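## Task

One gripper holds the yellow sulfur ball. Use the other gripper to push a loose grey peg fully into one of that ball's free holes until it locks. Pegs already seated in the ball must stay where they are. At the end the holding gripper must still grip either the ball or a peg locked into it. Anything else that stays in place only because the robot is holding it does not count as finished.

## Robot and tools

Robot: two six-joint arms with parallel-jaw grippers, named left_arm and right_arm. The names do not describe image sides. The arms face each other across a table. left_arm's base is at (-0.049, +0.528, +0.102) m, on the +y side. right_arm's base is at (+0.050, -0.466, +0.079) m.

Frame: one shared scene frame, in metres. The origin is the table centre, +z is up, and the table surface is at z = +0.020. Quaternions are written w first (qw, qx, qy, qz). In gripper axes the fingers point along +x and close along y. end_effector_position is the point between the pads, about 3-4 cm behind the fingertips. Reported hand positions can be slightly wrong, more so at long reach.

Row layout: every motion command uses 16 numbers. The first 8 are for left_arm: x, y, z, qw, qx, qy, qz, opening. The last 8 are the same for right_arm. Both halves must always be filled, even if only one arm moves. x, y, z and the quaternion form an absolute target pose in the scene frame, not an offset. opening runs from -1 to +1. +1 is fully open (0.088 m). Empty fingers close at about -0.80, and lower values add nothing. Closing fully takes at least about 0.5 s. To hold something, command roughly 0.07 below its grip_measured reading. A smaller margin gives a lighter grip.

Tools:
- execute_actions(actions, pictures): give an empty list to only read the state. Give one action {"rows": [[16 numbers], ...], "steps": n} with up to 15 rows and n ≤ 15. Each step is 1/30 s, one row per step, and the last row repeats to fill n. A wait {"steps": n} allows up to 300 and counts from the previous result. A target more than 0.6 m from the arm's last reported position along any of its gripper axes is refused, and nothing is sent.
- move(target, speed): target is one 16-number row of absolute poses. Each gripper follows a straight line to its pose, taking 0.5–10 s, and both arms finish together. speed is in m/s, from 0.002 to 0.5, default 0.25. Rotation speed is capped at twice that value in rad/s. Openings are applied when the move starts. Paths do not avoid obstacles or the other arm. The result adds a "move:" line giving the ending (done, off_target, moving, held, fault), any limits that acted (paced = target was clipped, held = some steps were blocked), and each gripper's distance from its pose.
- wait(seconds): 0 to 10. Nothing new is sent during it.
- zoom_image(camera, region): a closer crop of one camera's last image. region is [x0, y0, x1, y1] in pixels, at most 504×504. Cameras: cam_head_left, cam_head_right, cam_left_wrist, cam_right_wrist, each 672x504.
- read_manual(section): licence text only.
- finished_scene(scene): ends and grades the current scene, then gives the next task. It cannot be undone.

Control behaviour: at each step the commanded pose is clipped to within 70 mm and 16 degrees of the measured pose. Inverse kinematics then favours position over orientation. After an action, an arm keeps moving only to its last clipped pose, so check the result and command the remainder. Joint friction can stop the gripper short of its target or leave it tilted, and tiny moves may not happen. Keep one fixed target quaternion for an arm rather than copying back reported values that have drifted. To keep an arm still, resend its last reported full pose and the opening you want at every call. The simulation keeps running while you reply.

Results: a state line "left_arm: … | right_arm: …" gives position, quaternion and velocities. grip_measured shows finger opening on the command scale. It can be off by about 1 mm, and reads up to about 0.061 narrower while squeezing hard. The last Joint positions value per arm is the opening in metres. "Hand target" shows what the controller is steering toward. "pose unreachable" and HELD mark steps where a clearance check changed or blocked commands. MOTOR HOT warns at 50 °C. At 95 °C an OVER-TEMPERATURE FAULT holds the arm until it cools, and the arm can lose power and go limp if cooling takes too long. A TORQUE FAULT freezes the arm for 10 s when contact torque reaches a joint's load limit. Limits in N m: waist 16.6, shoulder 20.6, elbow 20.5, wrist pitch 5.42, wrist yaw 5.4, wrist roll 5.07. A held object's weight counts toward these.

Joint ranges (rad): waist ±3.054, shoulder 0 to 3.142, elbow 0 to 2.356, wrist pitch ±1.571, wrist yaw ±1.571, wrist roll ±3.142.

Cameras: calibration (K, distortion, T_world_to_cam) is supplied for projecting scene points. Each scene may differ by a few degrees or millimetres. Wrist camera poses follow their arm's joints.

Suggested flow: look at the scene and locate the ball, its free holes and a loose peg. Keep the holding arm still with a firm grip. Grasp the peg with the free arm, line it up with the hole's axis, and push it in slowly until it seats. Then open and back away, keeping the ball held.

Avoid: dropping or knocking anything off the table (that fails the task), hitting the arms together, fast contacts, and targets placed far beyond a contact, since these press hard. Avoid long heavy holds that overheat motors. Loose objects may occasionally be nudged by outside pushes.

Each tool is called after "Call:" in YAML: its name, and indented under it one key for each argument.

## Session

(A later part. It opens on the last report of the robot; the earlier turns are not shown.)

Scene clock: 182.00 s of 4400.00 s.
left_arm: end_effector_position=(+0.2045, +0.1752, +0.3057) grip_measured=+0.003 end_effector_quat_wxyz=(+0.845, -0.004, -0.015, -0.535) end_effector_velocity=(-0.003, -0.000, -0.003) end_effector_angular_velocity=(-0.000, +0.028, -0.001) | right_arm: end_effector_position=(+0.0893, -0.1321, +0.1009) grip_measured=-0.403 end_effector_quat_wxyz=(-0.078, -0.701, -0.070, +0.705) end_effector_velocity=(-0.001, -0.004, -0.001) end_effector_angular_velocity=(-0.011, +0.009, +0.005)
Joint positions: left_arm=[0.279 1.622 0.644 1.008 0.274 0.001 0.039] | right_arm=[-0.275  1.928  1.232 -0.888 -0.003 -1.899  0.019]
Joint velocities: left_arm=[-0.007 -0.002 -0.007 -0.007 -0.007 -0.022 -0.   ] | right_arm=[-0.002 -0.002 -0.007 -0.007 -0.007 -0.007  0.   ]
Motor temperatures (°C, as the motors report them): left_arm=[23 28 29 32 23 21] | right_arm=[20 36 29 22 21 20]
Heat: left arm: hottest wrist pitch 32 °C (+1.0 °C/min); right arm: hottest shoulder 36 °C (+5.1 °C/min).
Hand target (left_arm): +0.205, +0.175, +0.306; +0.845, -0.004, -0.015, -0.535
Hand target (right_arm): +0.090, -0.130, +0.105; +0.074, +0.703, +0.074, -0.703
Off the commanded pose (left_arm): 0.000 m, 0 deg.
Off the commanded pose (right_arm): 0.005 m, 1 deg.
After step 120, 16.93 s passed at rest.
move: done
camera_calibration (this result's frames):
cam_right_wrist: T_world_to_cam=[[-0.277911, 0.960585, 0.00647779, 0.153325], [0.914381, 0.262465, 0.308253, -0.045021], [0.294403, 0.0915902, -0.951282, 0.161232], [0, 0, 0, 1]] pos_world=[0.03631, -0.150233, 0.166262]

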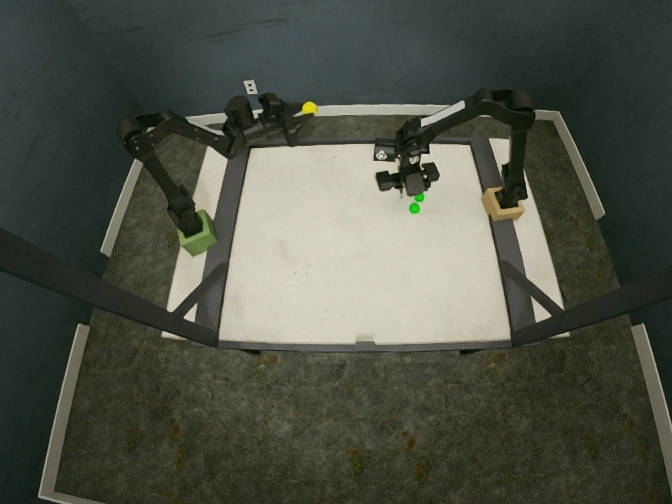

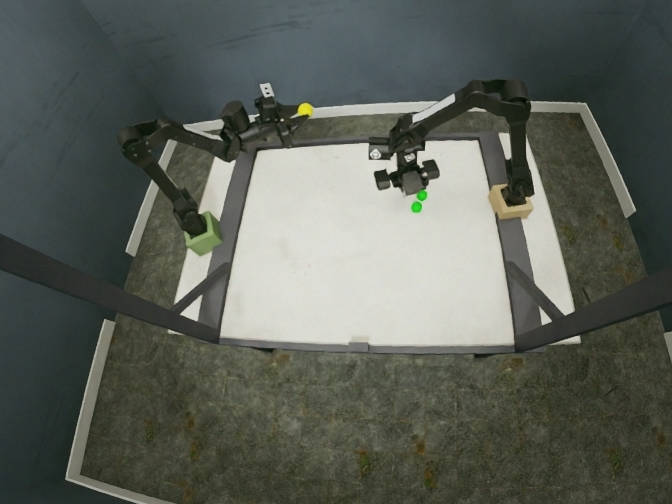

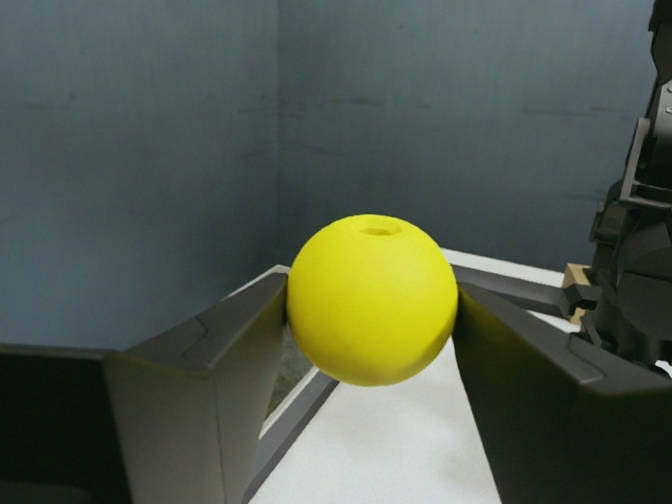

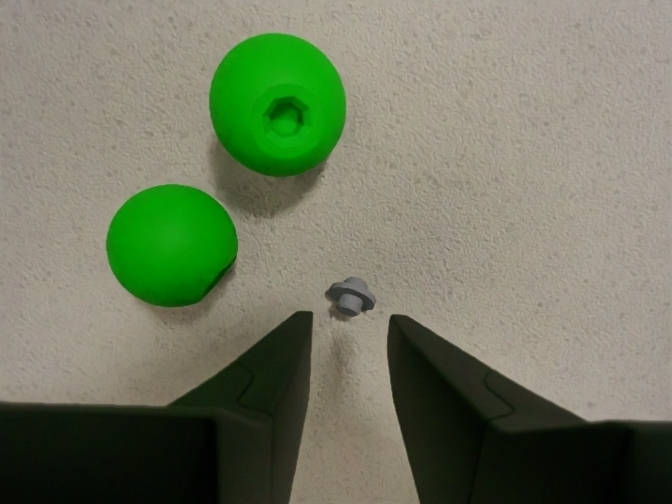

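Call:
move:
  target: [0.2045, 0.1752, 0.3057, 0.845, -0.004, -0.015, -0.535, -0.07, 0.148, -0.1398, 0.080, 0.0891, -0.3648, 0.0351, 0.9261, -0.52]
  speed: 0.2

Scene clock: 236.07 s of 4400.00 s.
left_arm: end_effector_position=(+0.2045, +0.1752, +0.3057) grip_measured=+0.003 end_effector_quat_wxyz=(+0.845, -0.004, -0.015, -0.535) end_effector_velocity=(+0.002, +0.001, -0.000) end_effector_angular_velocity=(-0.005, +0.006, +0.019) | right_arm: end_effector_position=(+0.1478, -0.1402, +0.0834) grip_measured=-0.517 end_effector_quat_wxyz=(+0.092, -0.368, +0.030, +0.925) end_effector_velocity=(+0.001, +0.004, +0.005) end_effector_angular_velocity=(+0.023, +0.012, -0.006)
Joint positions: left_arm=[0.279 1.622 0.644 1.008 0.274 0.001 0.039] | right_arm=[-0.751  2.234  1.4   -1.12  -0.738 -2.127  0.014]
Joint velocities: left_arm=[-0.002  0.002 -0.002  0.007 -0.022 -0.007 -0.   ] | right_arm=[-0.002 -0.002  0.012 -0.007 -0.022 -0.007  0.   ]
Motor temperatures (°C, as the motors report them): left_arm=[23 29 30 33 23 21] | right_arm=[20 40 30 21 21 20]
Heat: left arm: hottest wrist pitch 33 °C (+1.0 °C/min); right arm: hottest shoulder 40 °C (+5.0 °C/min).
Hand target (left_arm): +0.205, +0.175, +0.306; +0.845, -0.004, -0.015, -0.535
Hand target (right_arm): +0.148, -0.140, +0.080; +0.091, -0.364, +0.033, +0.926
Off the commanded pose (left_arm): 0.000 m, 0 deg.
Off the commanded pose (right_arm): 0.003 m, 1 deg.
After step 90, 48.43 s passed at rest.
move: done
camera_calibration (this result's frames):
cam_right_wrist: T_world_to_cam=[[0.15447, 0.98508, 0.0758689, 0.111197], [0.875793, -0.10098, -0.472005, -0.0711865], [-0.457302, 0.139356, -0.878325, 0.239819], [0, 0, 0, 1]] pos_world=[0.154838, -0.150146, 0.168602]

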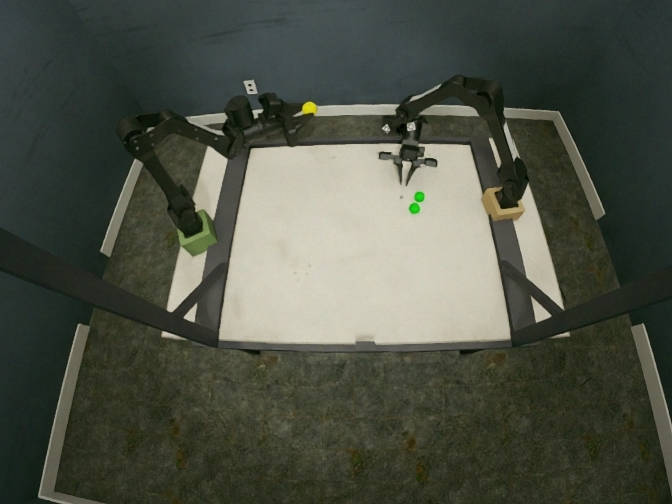

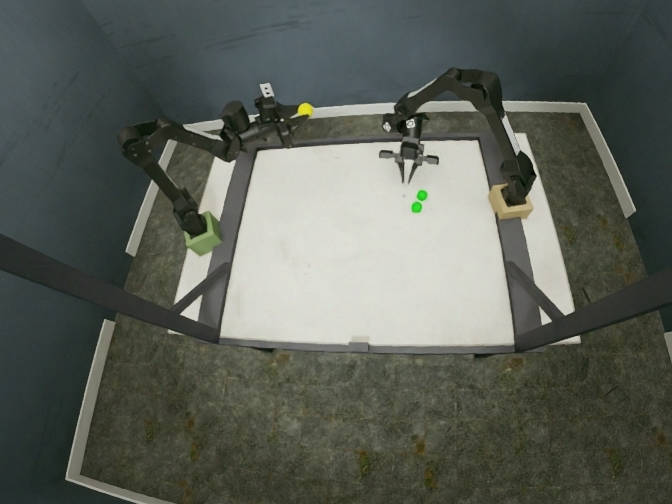

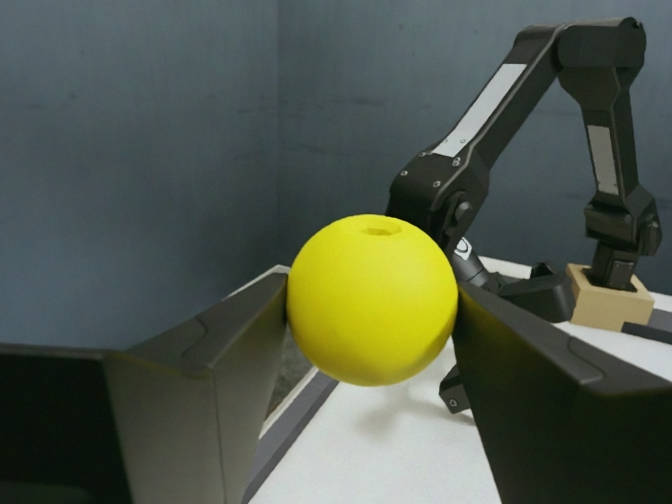

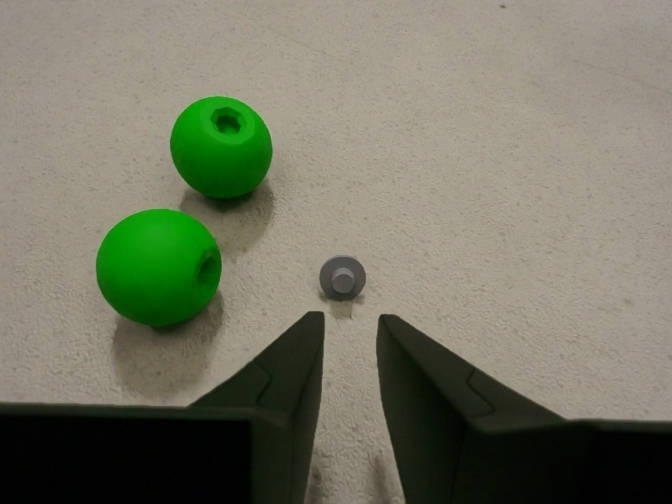

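Call:
zoom_image:
  camera: "cam_right_wrist"
  region: [290, 235, 410, 335]

Region (290, 235, 410, 335) of cam_right_wrist's 672x504 image, scaled by 4.200, with more detail than that image has.

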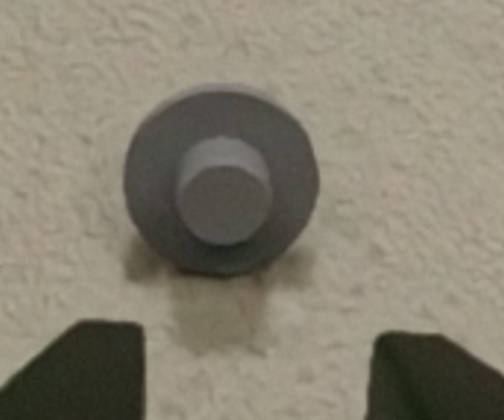

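Call:
move:
  target: [0.2045, 0.1752, 0.3057, 0.845, -0.004, -0.015, -0.535, -0.07, 0.1263, -0.136, 0.0585, 0.0891, -0.3648, 0.0351, 0.9261, -0.52]
  speed: 0.06

Call:
zoom_image:
  camera: "cam_right_wrist"
  region: [290, 260, 410, 360]

Scene clock: 252.97 s of 4400.00 s.
left_arm: end_effector_position=(+0.2045, +0.1752, +0.3057) grip_measured=+0.003 end_effector_quat_wxyz=(+0.845, -0.004, -0.015, -0.535) end_effector_velocity=(-0.000, +0.000, +0.002) end_effector_angular_velocity=(-0.009, +0.002, +0.005) | right_arm: end_effector_position=(+0.1290, -0.1331, +0.0638) grip_measured=-0.517 end_effector_quat_wxyz=(+0.092, -0.370, +0.026, +0.924) end_effector_velocity=(-0.001, -0.002, +0.000) end_effector_angular_velocity=(+0.009, +0.009, +0.010)
Joint positions: left_arm=[0.279 1.622 0.644 1.008 0.274 0.001 0.039] | right_arm=[-0.697  2.249  1.339 -0.989 -0.756 -2.06   0.014]
Joint velocities: left_arm=[-0.002 -0.002 -0.002  0.007 -0.007 -0.007  0.   ] | right_arm=[-0.002  0.002 -0.002 -0.007 -0.007 -0.022 -0.   ]
Motor temperatures (°C, as the motors report them): left_arm=[23 29 30 33 23 21] | right_arm=[20 39 30 21 21 20]
Heat: left arm: hottest wrist pitch 33 °C (+1.0 °C/min); right arm: hottest shoulder 39 °C (+2.0 °C/min).
Hand target (left_arm): +0.205, +0.175, +0.306; +0.845, -0.004, -0.015, -0.535
Hand target (right_arm): +0.126, -0.136, +0.059; +0.089, -0.365, +0.035, +0.926
Off the commanded pose (left_arm): 0.000 m, 0 deg.
Off the commanded pose (right_arm): 0.007 m, 1 deg.
After step 90, 13.00 s passed at rest.
move: done
camera_calibration (this result's frames):
cam_right_wrist: T_world_to_cam=[[0.152176, 0.984861, 0.0830191, 0.108414], [0.878615, -0.0963333, -0.467713, -0.0633201], [-0.452634, 0.144116, -0.879973, 0.213145], [0, 0, 0, 1]] pos_world=[0.135613, -0.14359, 0.148946]

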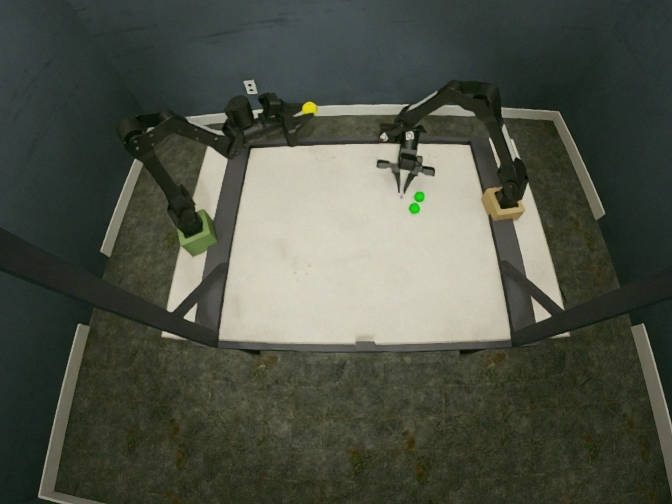

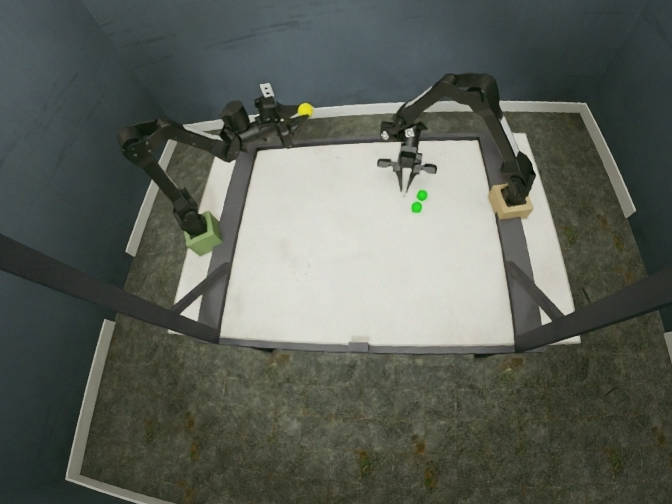

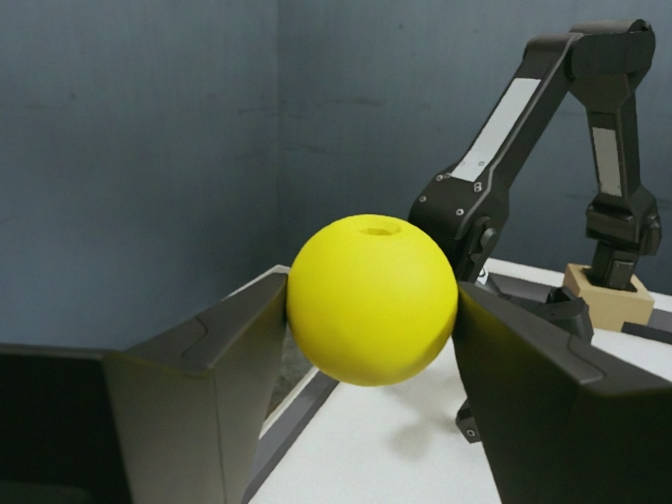

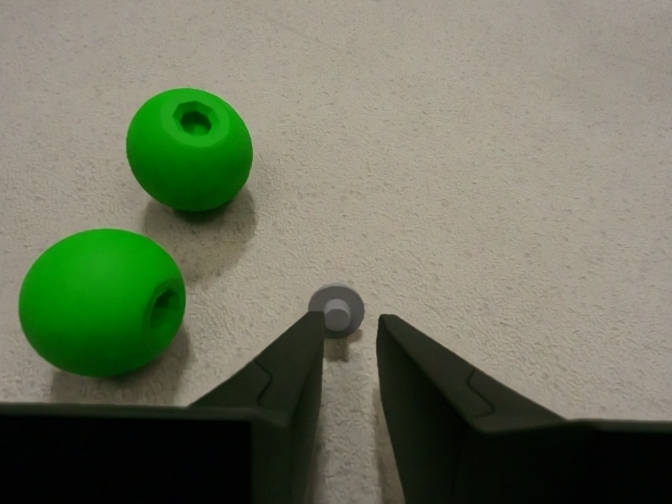

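Region (290, 260, 410, 360) of cam_right_wrist's 672x504 image, scaled by 4.200, with more detail than that image has.

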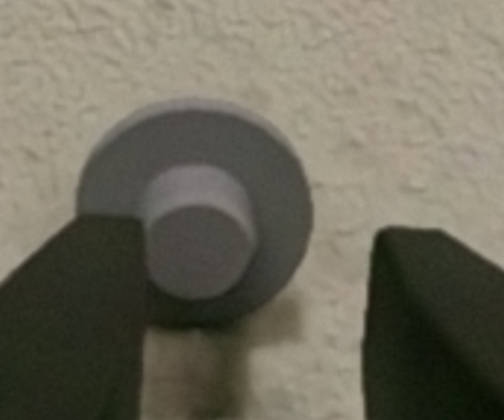

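Call:
move:
  target: [0.2045, 0.1752, 0.3057, 0.845, -0.004, -0.015, -0.535, -0.07, 0.1222, -0.1385, 0.0538, 0.0891, -0.3648, 0.0351, 0.9261, -0.52]
  speed: 0.04

Call:
zoom_image:
  camera: "cam_right_wrist"
  region: [290, 270, 410, 370]

Scene clock: 265.13 s of 4400.00 s.
left_arm: end_effector_position=(+0.2045, +0.1752, +0.3057) grip_measured=+0.003 end_effector_quat_wxyz=(+0.845, -0.004, -0.015, -0.535) end_effector_velocity=(-0.000, +0.000, +0.002) end_effector_angular_velocity=(-0.003, -0.011, +0.005) | right_arm: end_effector_position=(+0.1251, -0.1358, +0.0584) grip_measured=-0.517 end_effector_quat_wxyz=(+0.092, -0.370, +0.027, +0.924) end_effector_velocity=(+0.000, -0.003, -0.001) end_effector_angular_velocity=(-0.009, -0.001, +0.005)
Joint positions: left_arm=[0.279 1.622 0.644 1.008 0.274 0.001 0.039] | right_arm=[-0.691  2.249  1.311 -0.958 -0.758 -2.052  0.014]
Joint velocities: left_arm=[-0.002 -0.002 -0.002  0.007 -0.007  0.007 -0.   ] | right_arm=[-0.002  0.002 -0.002 -0.007  0.007 -0.007 -0.   ]
Motor temperatures (°C, as the motors report them): left_arm=[23 29 30 33 23 21] | right_arm=[20 38 29 21 21 20]
Heat: left arm: hottest wrist pitch 33 °C (+1.0 °C/min); right arm: hottest shoulder 38 °C (-1.0 °C/min).
Hand target (left_arm): +0.205, +0.175, +0.306; +0.845, -0.004, -0.015, -0.535
Hand target (right_arm): +0.122, -0.139, +0.054; +0.089, -0.365, +0.035, +0.926
Off the commanded pose (left_arm): 0.000 m, 0 deg.
Off the commanded pose (right_arm): 0.006 m, 1 deg.
After step 90, 8.47 s passed at rest.
move: done
camera_calibration (this result's frames):
cam_right_wrist: T_world_to_cam=[[0.152917, 0.984873, 0.0814937, 0.11207], [0.877966, -0.0975368, -0.468681, -0.0626811], [-0.453643, 0.143218, -0.8796, 0.20705], [0, 0, 0, 1]] pos_world=[0.131821, -0.146142, 0.143611]

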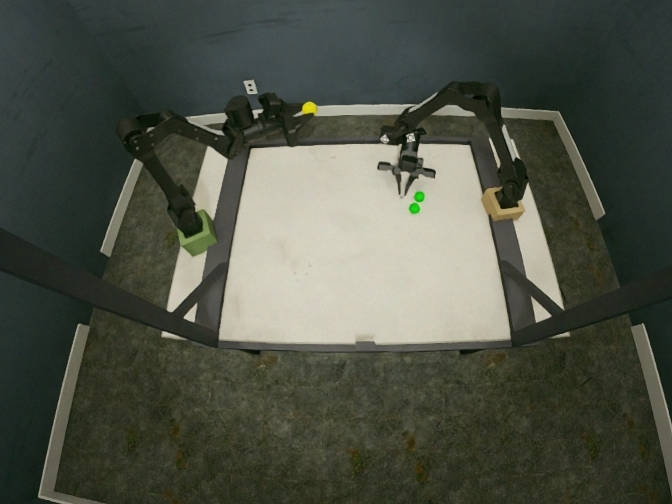

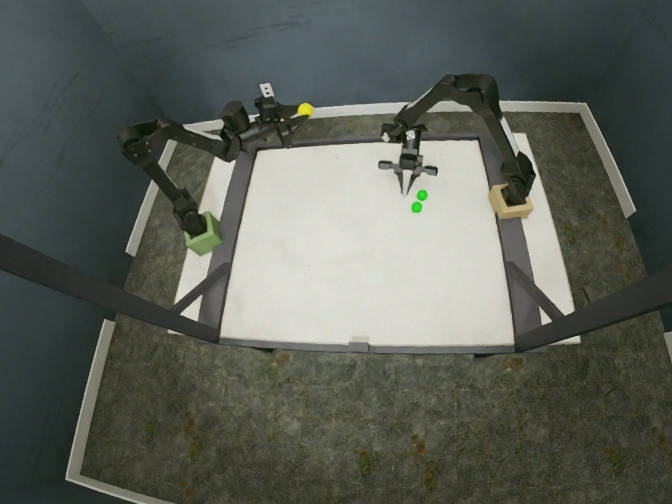

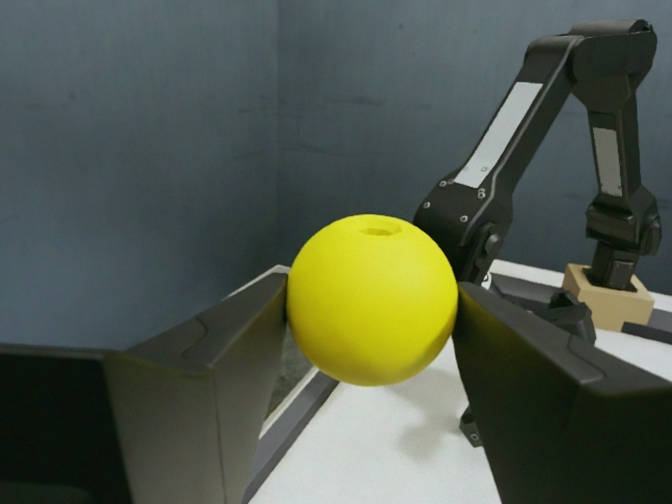

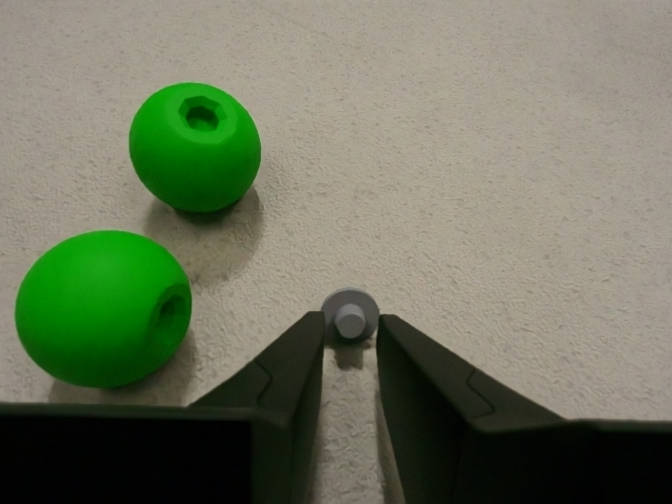

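Region (290, 270, 410, 370) of cam_right_wrist's 672x504 image, scaled by 4.200, with more detail than that image has.

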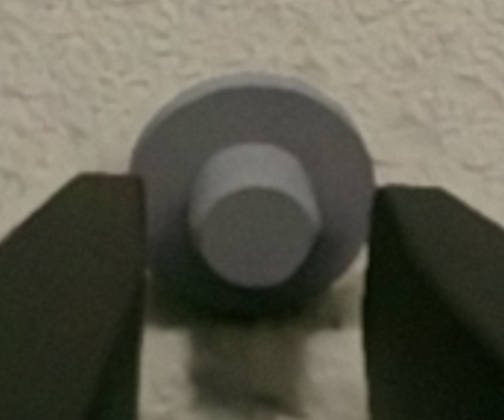

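Call:
move:
  target: [0.2045, 0.1752, 0.3057, 0.845, -0.004, -0.015, -0.535, -0.07, 0.1165, -0.1375, 0.0483, 0.0891, -0.3648, 0.0351, 0.9261, -0.52]
  speed: 0.03

Call:
zoom_image:
  camera: "cam_right_wrist"
  region: [290, 280, 410, 380]

Scene clock: 278.97 s of 4400.00 s.
left_arm: end_effector_position=(+0.2045, +0.1752, +0.3057) grip_measured=+0.003 end_effector_quat_wxyz=(+0.845, -0.004, -0.015, -0.535) end_effector_velocity=(-0.002, -0.000, -0.010) end_effector_angular_velocity=(+0.034, +0.021, +0.000) | right_arm: end_effector_position=(+0.1195, -0.1345, +0.0536) grip_measured=-0.517 end_effector_quat_wxyz=(+0.092, -0.370, +0.026, +0.924) end_effector_velocity=(-0.000, -0.001, +0.003) end_effector_angular_velocity=(-0.004, +0.008, -0.010)
Joint positions: left_arm=[0.279 1.622 0.644 1.008 0.274 0.001 0.039] | right_arm=[-0.676  2.252  1.292 -0.921 -0.763 -2.032  0.014]
Joint velocities: left_arm=[-0.007 -0.002 -0.007 -0.037 -0.007  0.007 -0.   ] | right_arm=[-0.002 -0.007 -0.002 -0.007 -0.007  0.007  0.   ]
Motor temperatures (°C, as the motors report them): left_arm=[23 29 30 33 23 21] | right_arm=[20 38 28 21 22 20]
Heat: left arm: hottest wrist pitch 33 °C (+0.0 °C/min); right arm: hottest shoulder 38 °C (-1.0 °C/min).
Hand target (left_arm): +0.205, +0.175, +0.306; +0.845, -0.004, -0.015, -0.535
Hand target (right_arm): +0.116, -0.138, +0.048; +0.089, -0.365, +0.035, +0.926
Off the commanded pose (left_arm): 0.000 m, 0 deg.
Off the commanded pose (right_arm): 0.007 m, 1 deg.
After step 90, 10.07 s passed at rest.
move: done
camera_calibration (this result's frames):
cam_right_wrist: T_world_to_cam=[[0.153044, 0.984687, 0.0834799, 0.111916], [0.878383, -0.0968415, -0.468043, -0.0599008], [-0.452792, 0.144958, -0.879754, 0.200262], [0, 0, 0, 1]] pos_world=[0.126165, -0.145033, 0.138803]

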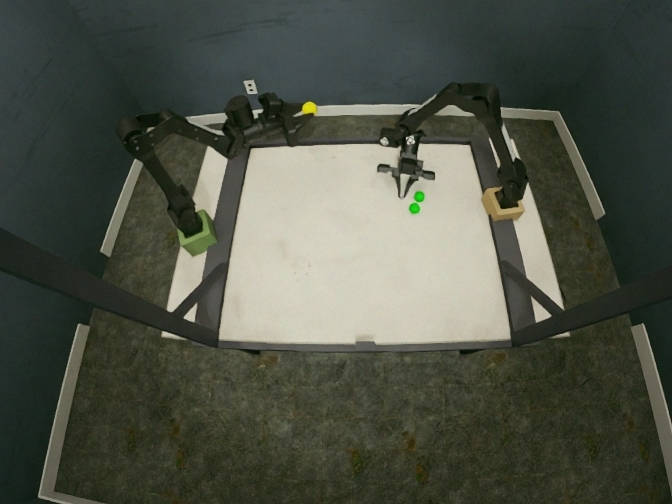

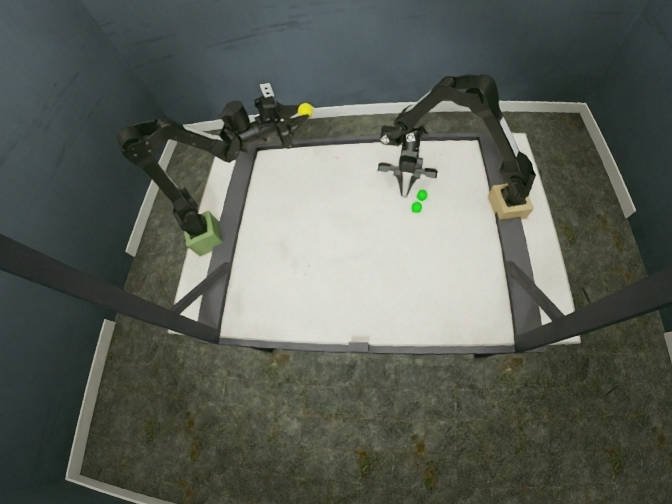

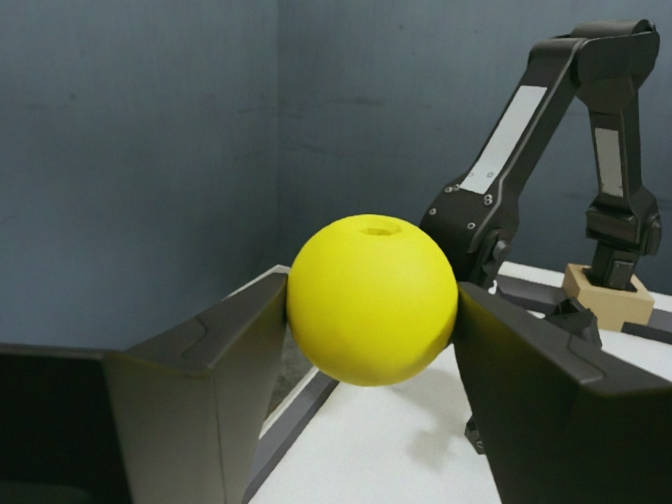

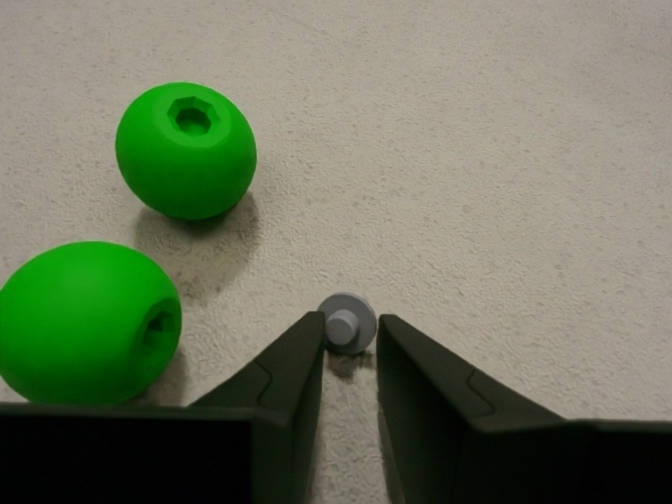

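Region (290, 280, 410, 380) of cam_right_wrist's 672x504 image, scaled by 4.200, with more detail than that image has.

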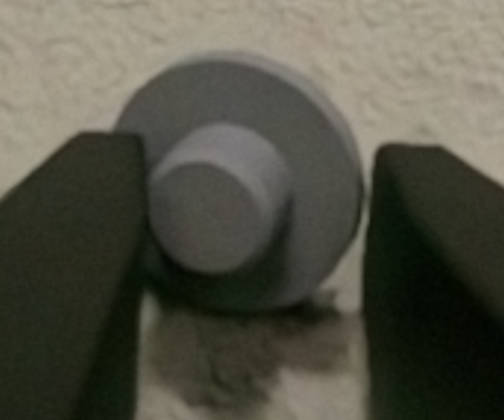

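Call:
move:
  target: [0.2045, 0.1752, 0.3057, 0.845, -0.004, -0.015, -0.535, -0.07, 0.1146, -0.1385, 0.0475, 0.0891, -0.3648, 0.0351, 0.9261, -0.52]
  speed: 0.02

Call:
zoom_image:
  camera: "cam_right_wrist"
  region: [290, 280, 410, 380]

Scene clock: 297.50 s of 4400.00 s.
left_arm: end_effector_position=(+0.2045, +0.1752, +0.3057) grip_measured=+0.003 end_effector_quat_wxyz=(+0.845, -0.004, -0.015, -0.535) end_effector_velocity=(+0.002, +0.001, -0.001) end_effector_angular_velocity=(-0.004, +0.025, +0.019) | right_arm: end_effector_position=(+0.1176, -0.1355, +0.0519) grip_measured=-0.517 end_effector_quat_wxyz=(+0.092, -0.369, +0.027, +0.924) end_effector_velocity=(-0.001, +0.002, +0.004) end_effector_angular_velocity=(+0.003, +0.021, -0.014)
Joint positions: left_arm=[0.279 1.622 0.644 1.008 0.274 0.001 0.039] | right_arm=[-0.673  2.252  1.283 -0.911 -0.764 -2.028  0.014]
Joint velocities: left_arm=[-0.002 -0.002 -0.002 -0.007 -0.022 -0.022 -0.   ] | right_arm=[-0.002 -0.002  0.002 -0.007 -0.022  0.007  0.   ]
Motor temperatures (°C, as the motors report them): left_arm=[23 29 30 34 23 21] | right_arm=[20 38 28 21 22 20]
Heat: left arm: hottest wrist pitch 34 °C (+1.0 °C/min); right arm: hottest shoulder 38 °C (-2.0 °C/min).
Hand target (left_arm): +0.205, +0.175, +0.306; +0.845, -0.004, -0.015, -0.535
Hand target (right_arm): +0.115, -0.138, +0.048; +0.089, -0.365, +0.035, +0.926
Off the commanded pose (left_arm): 0.000 m, 0 deg.
Off the commanded pose (right_arm): 0.006 m, 1 deg.
After step 90, 14.77 s passed at rest.
move: done
camera_calibration (this result's frames):
cam_right_wrist: T_world_to_cam=[[0.15348, 0.9848, 0.0813196, 0.113466], [0.877554, -0.0980087, -0.469355, -0.0591269], [-0.45425, 0.143399, -0.879257, 0.197947], [0, 0, 0, 1]] pos_world=[0.12439, -0.145921, 0.137068]

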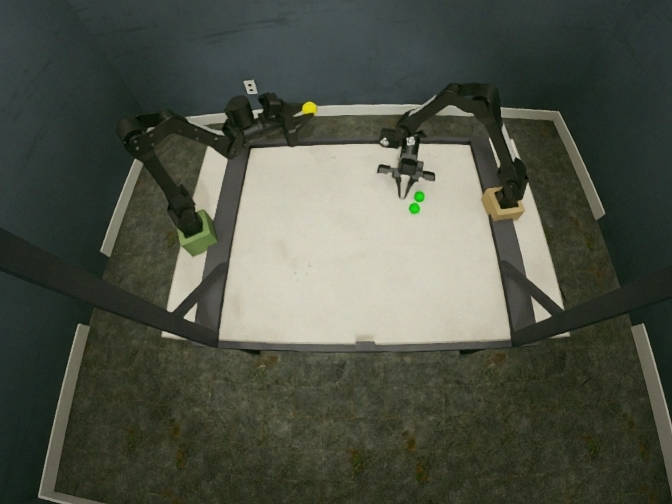

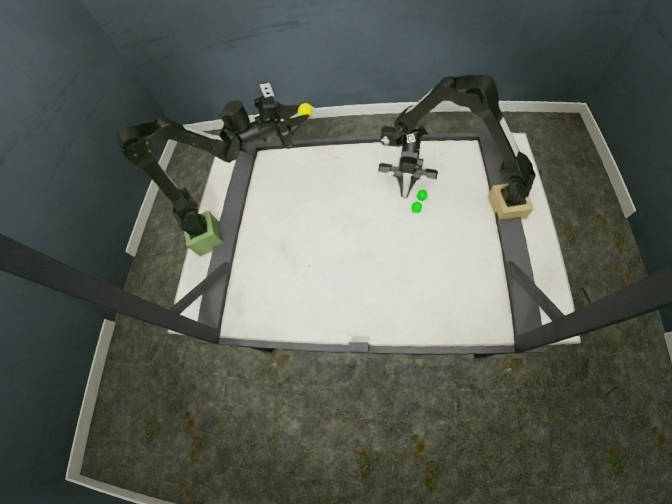

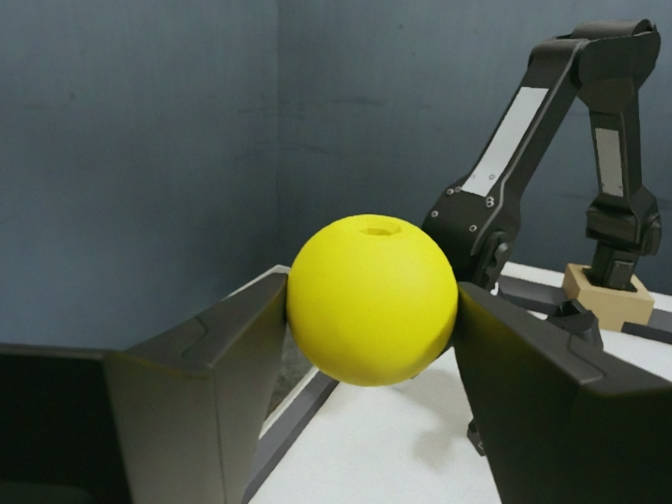

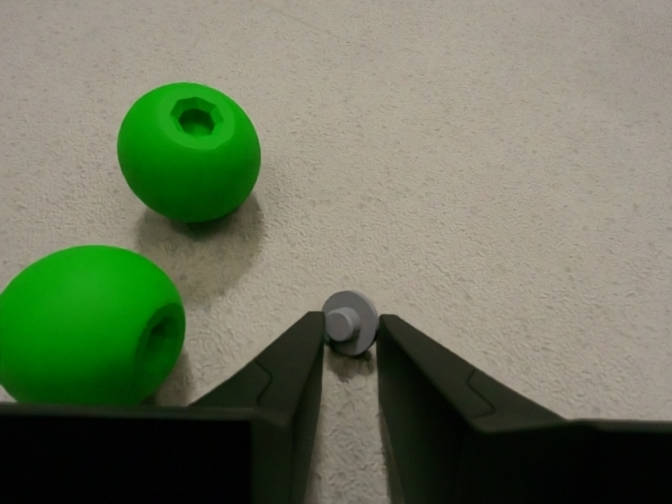

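Region (290, 280, 410, 380) of cam_right_wrist's 672x504 image, scaled by 4.200, with more detail than that image has.

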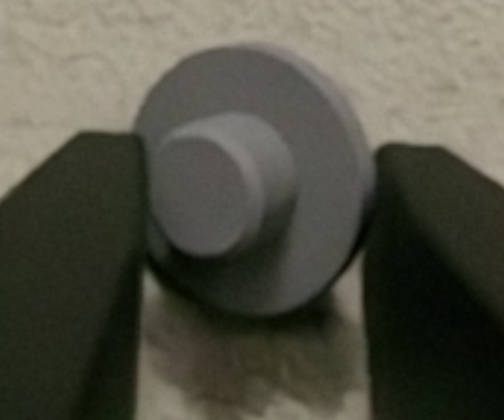

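Call:
execute_actions:
  actions:
    - {"rows": [[0.2045, 0.1752, 0.3057, 0.845, -0.004, -0.015, -0.535, -0.07, 0.1146, -0.1385, 0.0475, 0.0891, -0.3648, 0.0351, 0.9261, -0.53], [0.2045, 0.1752, 0.3057, 0.845, -0.004, -0.015, -0.535, -0.07, 0.1146, -0.1385, 0.0475, 0.0891, -0.3648, 0.0351, 0.9261, -0.535], [0.2045, 0.1752, 0.3057, 0.845, -0.004, -0.015, -0.535, -0.07, 0.1146, -0.1385, 0.0475, 0.0891, -0.3648, 0.0351, 0.9261, -0.54], [0.2045, 0.1752, 0.3057, 0.845, -0.004, -0.015, -0.535, -0.07, 0.1146, -0.1385, 0.0475, 0.0891, -0.3648, 0.0351, 0.9261, -0.545], [0.2045, 0.1752, 0.3057, 0.845, -0.004, -0.015, -0.535, -0.07, 0.1146, -0.1385, 0.0475, 0.0891, -0.3648, 0.0351, 0.9261, -0.55], [0.2045, 0.1752, 0.3057, 0.845, -0.004, -0.015, -0.535, -0.07, 0.1146, -0.1385, 0.0475, 0.0891, -0.3648, 0.0351, 0.9261, -0.555], [0.2045, 0.1752, 0.3057, 0.845, -0.004, -0.015, -0.535, -0.07, 0.1146, -0.1385, 0.0475, 0.0891, -0.3648, 0.0351, 0.9261, -0.56], [0.2045, 0.1752, 0.3057, 0.845, -0.004, -0.015, -0.535, -0.07, 0.1146, -0.1385, 0.0475, 0.0891, -0.3648, 0.0351, 0.9261, -0.565], [0.2045, 0.1752, 0.3057, 0.845, -0.004, -0.015, -0.535, -0.07, 0.1146, -0.1385, 0.0475, 0.0891, -0.3648, 0.0351, 0.9261, -0.57], [0.2045, 0.1752, 0.3057, 0.845, -0.004, -0.015, -0.535, -0.07, 0.1146, -0.1385, 0.0475, 0.0891, -0.3648, 0.0351, 0.9261, -0.575], [0.2045, 0.1752, 0.3057, 0.845, -0.004, -0.015, -0.535, -0.07, 0.1146, -0.1385, 0.0475, 0.0891, -0.3648, 0.0351, 0.9261, -0.58]], "steps": 15}

Call:
zoom_image:
  camera: "cam_right_wrist"
  region: [290, 280, 410, 380]

Scene clock: 311.83 s of 4400.00 s.
left_arm: end_effector_position=(+0.2045, +0.1752, +0.3057) grip_measured=+0.003 end_effector_quat_wxyz=(+0.845, -0.004, -0.015, -0.535) end_effector_velocity=(-0.002, -0.001, -0.005) end_effector_angular_velocity=(+0.013, +0.021, -0.000) | right_arm: end_effector_position=(+0.1176, -0.1355, +0.0519) grip_measured=-0.570 end_effector_quat_wxyz=(+0.093, -0.369, +0.027, +0.924) end_effector_velocity=(-0.001, -0.002, +0.003) end_effector_angular_velocity=(-0.017, +0.016, -0.010)
Joint positions: left_arm=[0.279 1.622 0.644 1.008 0.274 0.001 0.039] | right_arm=[-0.673  2.252  1.282 -0.91  -0.765 -2.027  0.011]
Joint velocities: left_arm=[-0.007 -0.002 -0.002 -0.022 -0.007 -0.007 -0.   ] | right_arm=[-0.002 -0.002  0.002 -0.022 -0.007  0.007 -0.001]
Motor temperatures (°C, as the motors report them): left_arm=[23 29 30 34 23 21] | right_arm=[20 38 28 21 22 20]
Heat: left arm: hottest wrist pitch 34 °C (+1.0 °C/min); right arm: hottest shoulder 38 °C (-1.0 °C/min).
Hand target (left_arm): +0.205, +0.175, +0.306; +0.845, -0.004, -0.015, -0.535
Hand target (right_arm): +0.115, -0.139, +0.048; +0.089, -0.365, +0.035, +0.926
Off the commanded pose (left_arm): 0.000 m, 0 deg.
Off the commanded pose (right_arm): 0.006 m, 1 deg.
Steps of this call (steps 1 to 90: nothing new was sent; then 10.83 s passed at rest; steps 91 to 105: all 15 steps of this action). Readings (end_effector_position):
91: left_arm (+0.2045, +0.1752, +0.3057) | right_arm (+0.1176, -0.1356, +0.0518)
92: left_arm (+0.2045, +0.1752, +0.3057) | right_arm (+0.1176, -0.1355, +0.0518)
94: left_arm (+0.2045, +0.1752, +0.3057) | right_arm (+0.1176, -0.1355, +0.0518)
98: left_arm (+0.2045, +0.1752, +0.3057) | right_arm (+0.1176, -0.1355, +0.0518)
105: the state above
camera_calibration (this result's frames):
cam_right_wrist: T_world_to_cam=[[0.154007, 0.98469, 0.0816554, 0.113321], [0.87727, -0.0982455, -0.469836, -0.0590495], [-0.45462, 0.143992, -0.878969, 0.198005], [0, 0, 0, 1]] pos_world=[0.124367, -0.145898, 0.137043]

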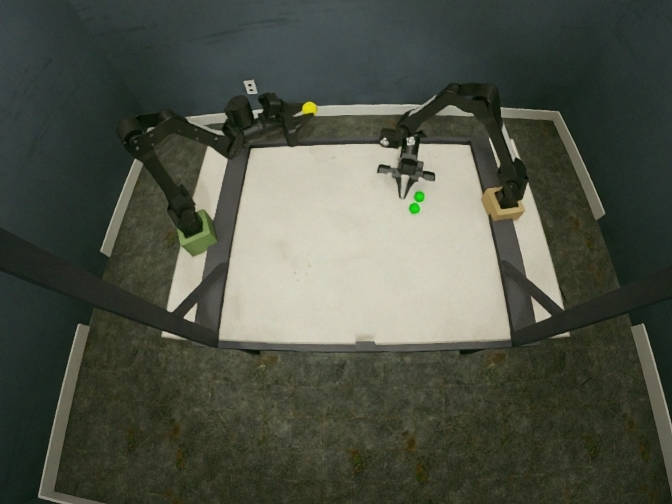

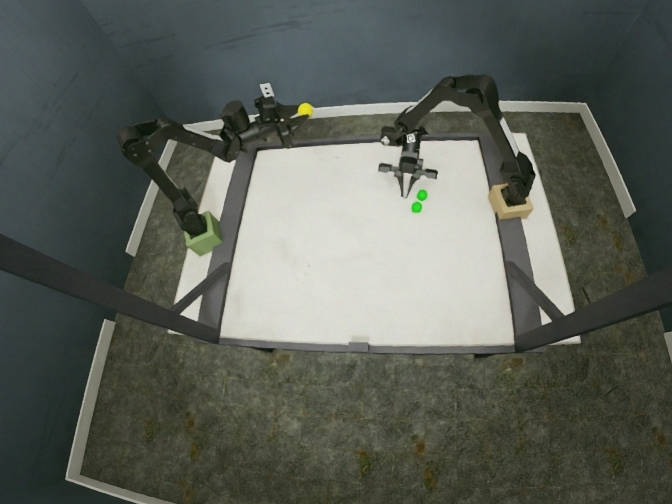

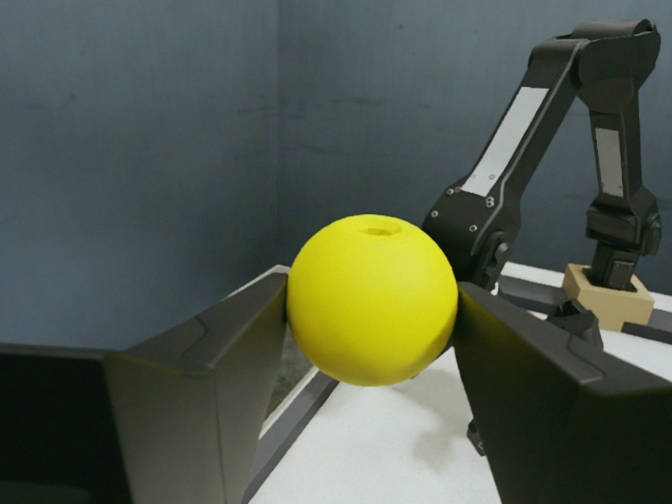

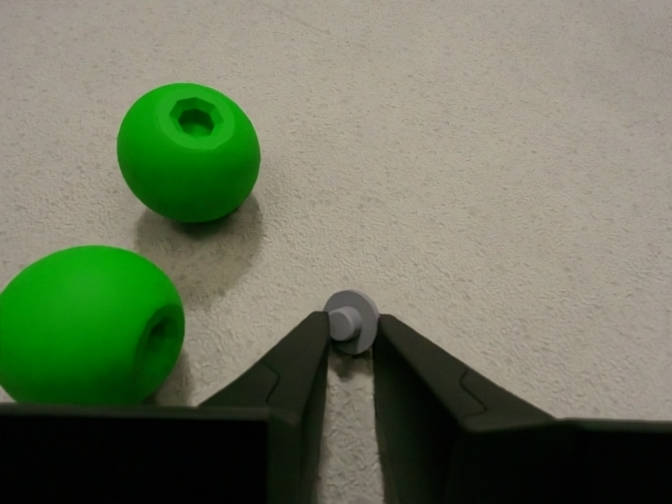

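Region (290, 280, 410, 380) of cam_right_wrist's 672x504 image, scaled by 4.200, with more detail than that image has.

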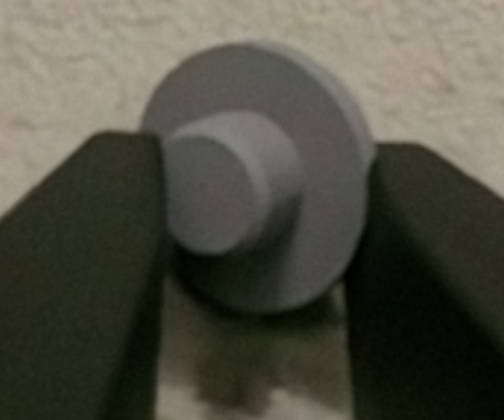

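Call:
move:
  target: [0.2045, 0.1752, 0.3057, 0.845, -0.004, -0.015, -0.535, -0.07, 0.1146, -0.1385, 0.0475, 0.0891, -0.3648, 0.0351, 0.9261, -0.3]
  speed: 0.02

Call:
zoom_image:
  camera: "cam_right_wrist"
  region: [280, 270, 420, 380]

Scene clock: 319.80 s of 4400.00 s.
left_arm: end_effector_position=(+0.2045, +0.1752, +0.3057) grip_measured=+0.003 end_effector_quat_wxyz=(+0.845, -0.004, -0.015, -0.535) end_effector_velocity=(-0.000, +0.000, -0.005) end_effector_angular_velocity=(+0.013, +0.021, +0.005) | right_arm: end_effector_position=(+0.1175, -0.1356, +0.0518) grip_measured=-0.303 end_effector_quat_wxyz=(+0.092, -0.369, +0.027, +0.924) end_effector_velocity=(-0.002, -0.003, +0.002) end_effector_angular_velocity=(-0.021, +0.018, -0.010)
Joint positions: left_arm=[0.279 1.622 0.644 1.008 0.274 0.001 0.039] | right_arm=[-0.673  2.252  1.282 -0.91  -0.765 -2.027  0.024]
Joint velocities: left_arm=[-0.002 -0.002 -0.002 -0.022 -0.007 -0.007 -0.   ] | right_arm=[-0.002 -0.002 -0.002 -0.022 -0.007  0.007 -0.   ]
Motor temperatures (°C, as the motors report them): left_arm=[23 29 30 34 23 21] | right_arm=[20 38 27 21 22 20]
Heat: left arm: hottest wrist pitch 34 °C (+1.0 °C/min); right arm: hottest shoulder 38 °C (+0.0 °C/min).
Hand target (left_arm): +0.205, +0.175, +0.306; +0.845, -0.004, -0.015, -0.535
Hand target (right_arm): +0.115, -0.139, +0.048; +0.089, -0.365, +0.035, +0.926
Off the commanded pose (left_arm): 0.000 m, 0 deg.
Off the commanded pose (right_arm): 0.006 m, 1 deg.
After step 90, 4.27 s passed at rest.
move: done
camera_calibration (this result's frames):
cam_right_wrist: T_world_to_cam=[[0.154023, 0.984717, 0.0812997, 0.113465], [0.877181, -0.0984014, -0.469968, -0.059033], [-0.454786, 0.1437, -0.878931, 0.197925], [0, 0, 0, 1]] pos_world=[0.12432, -0.145982, 0.136994]

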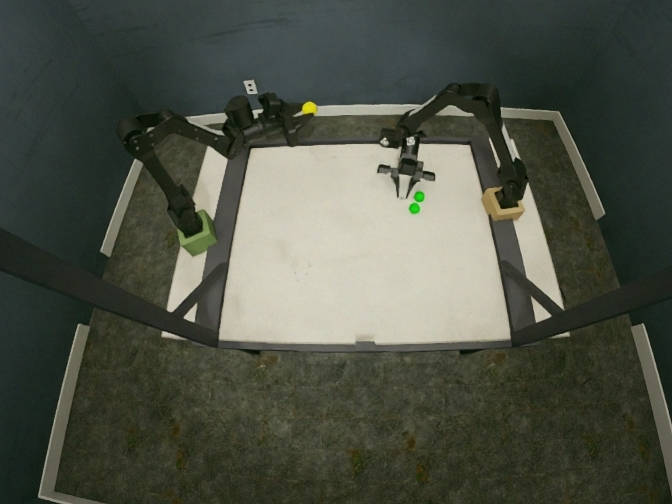

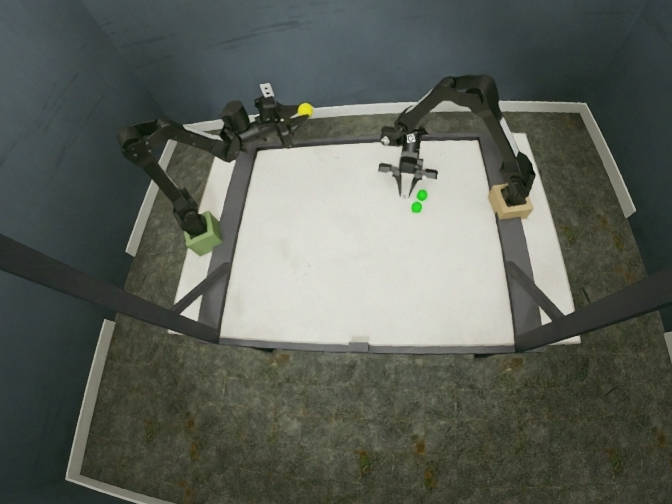

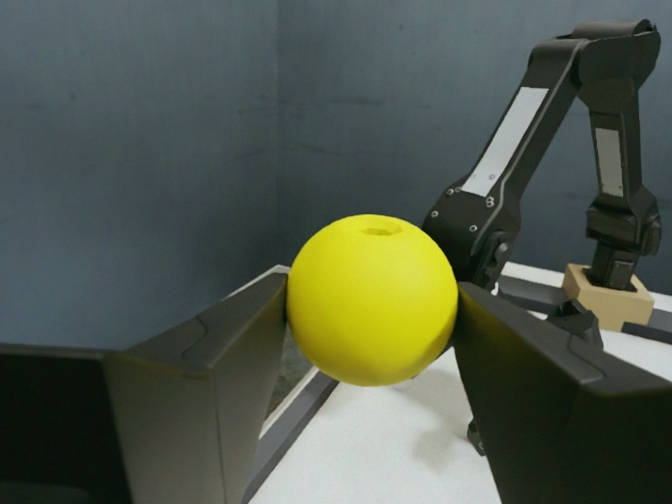

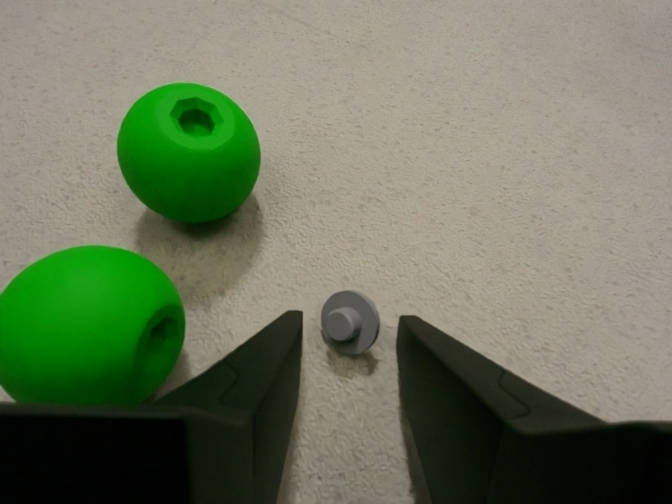

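Region (280, 270, 420, 380) of cam_right_wrist's 672x504 image, scaled by 3.600, with more detail than that image has; it fills the top 396 rows of this view, and the rest is white.

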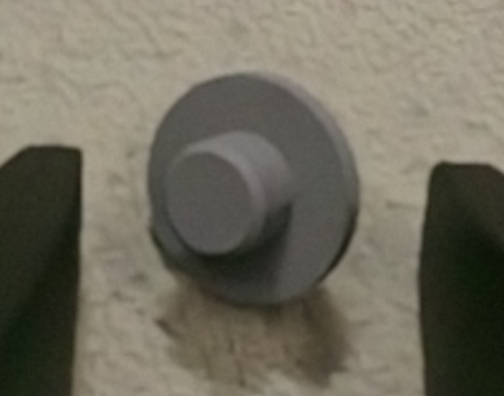

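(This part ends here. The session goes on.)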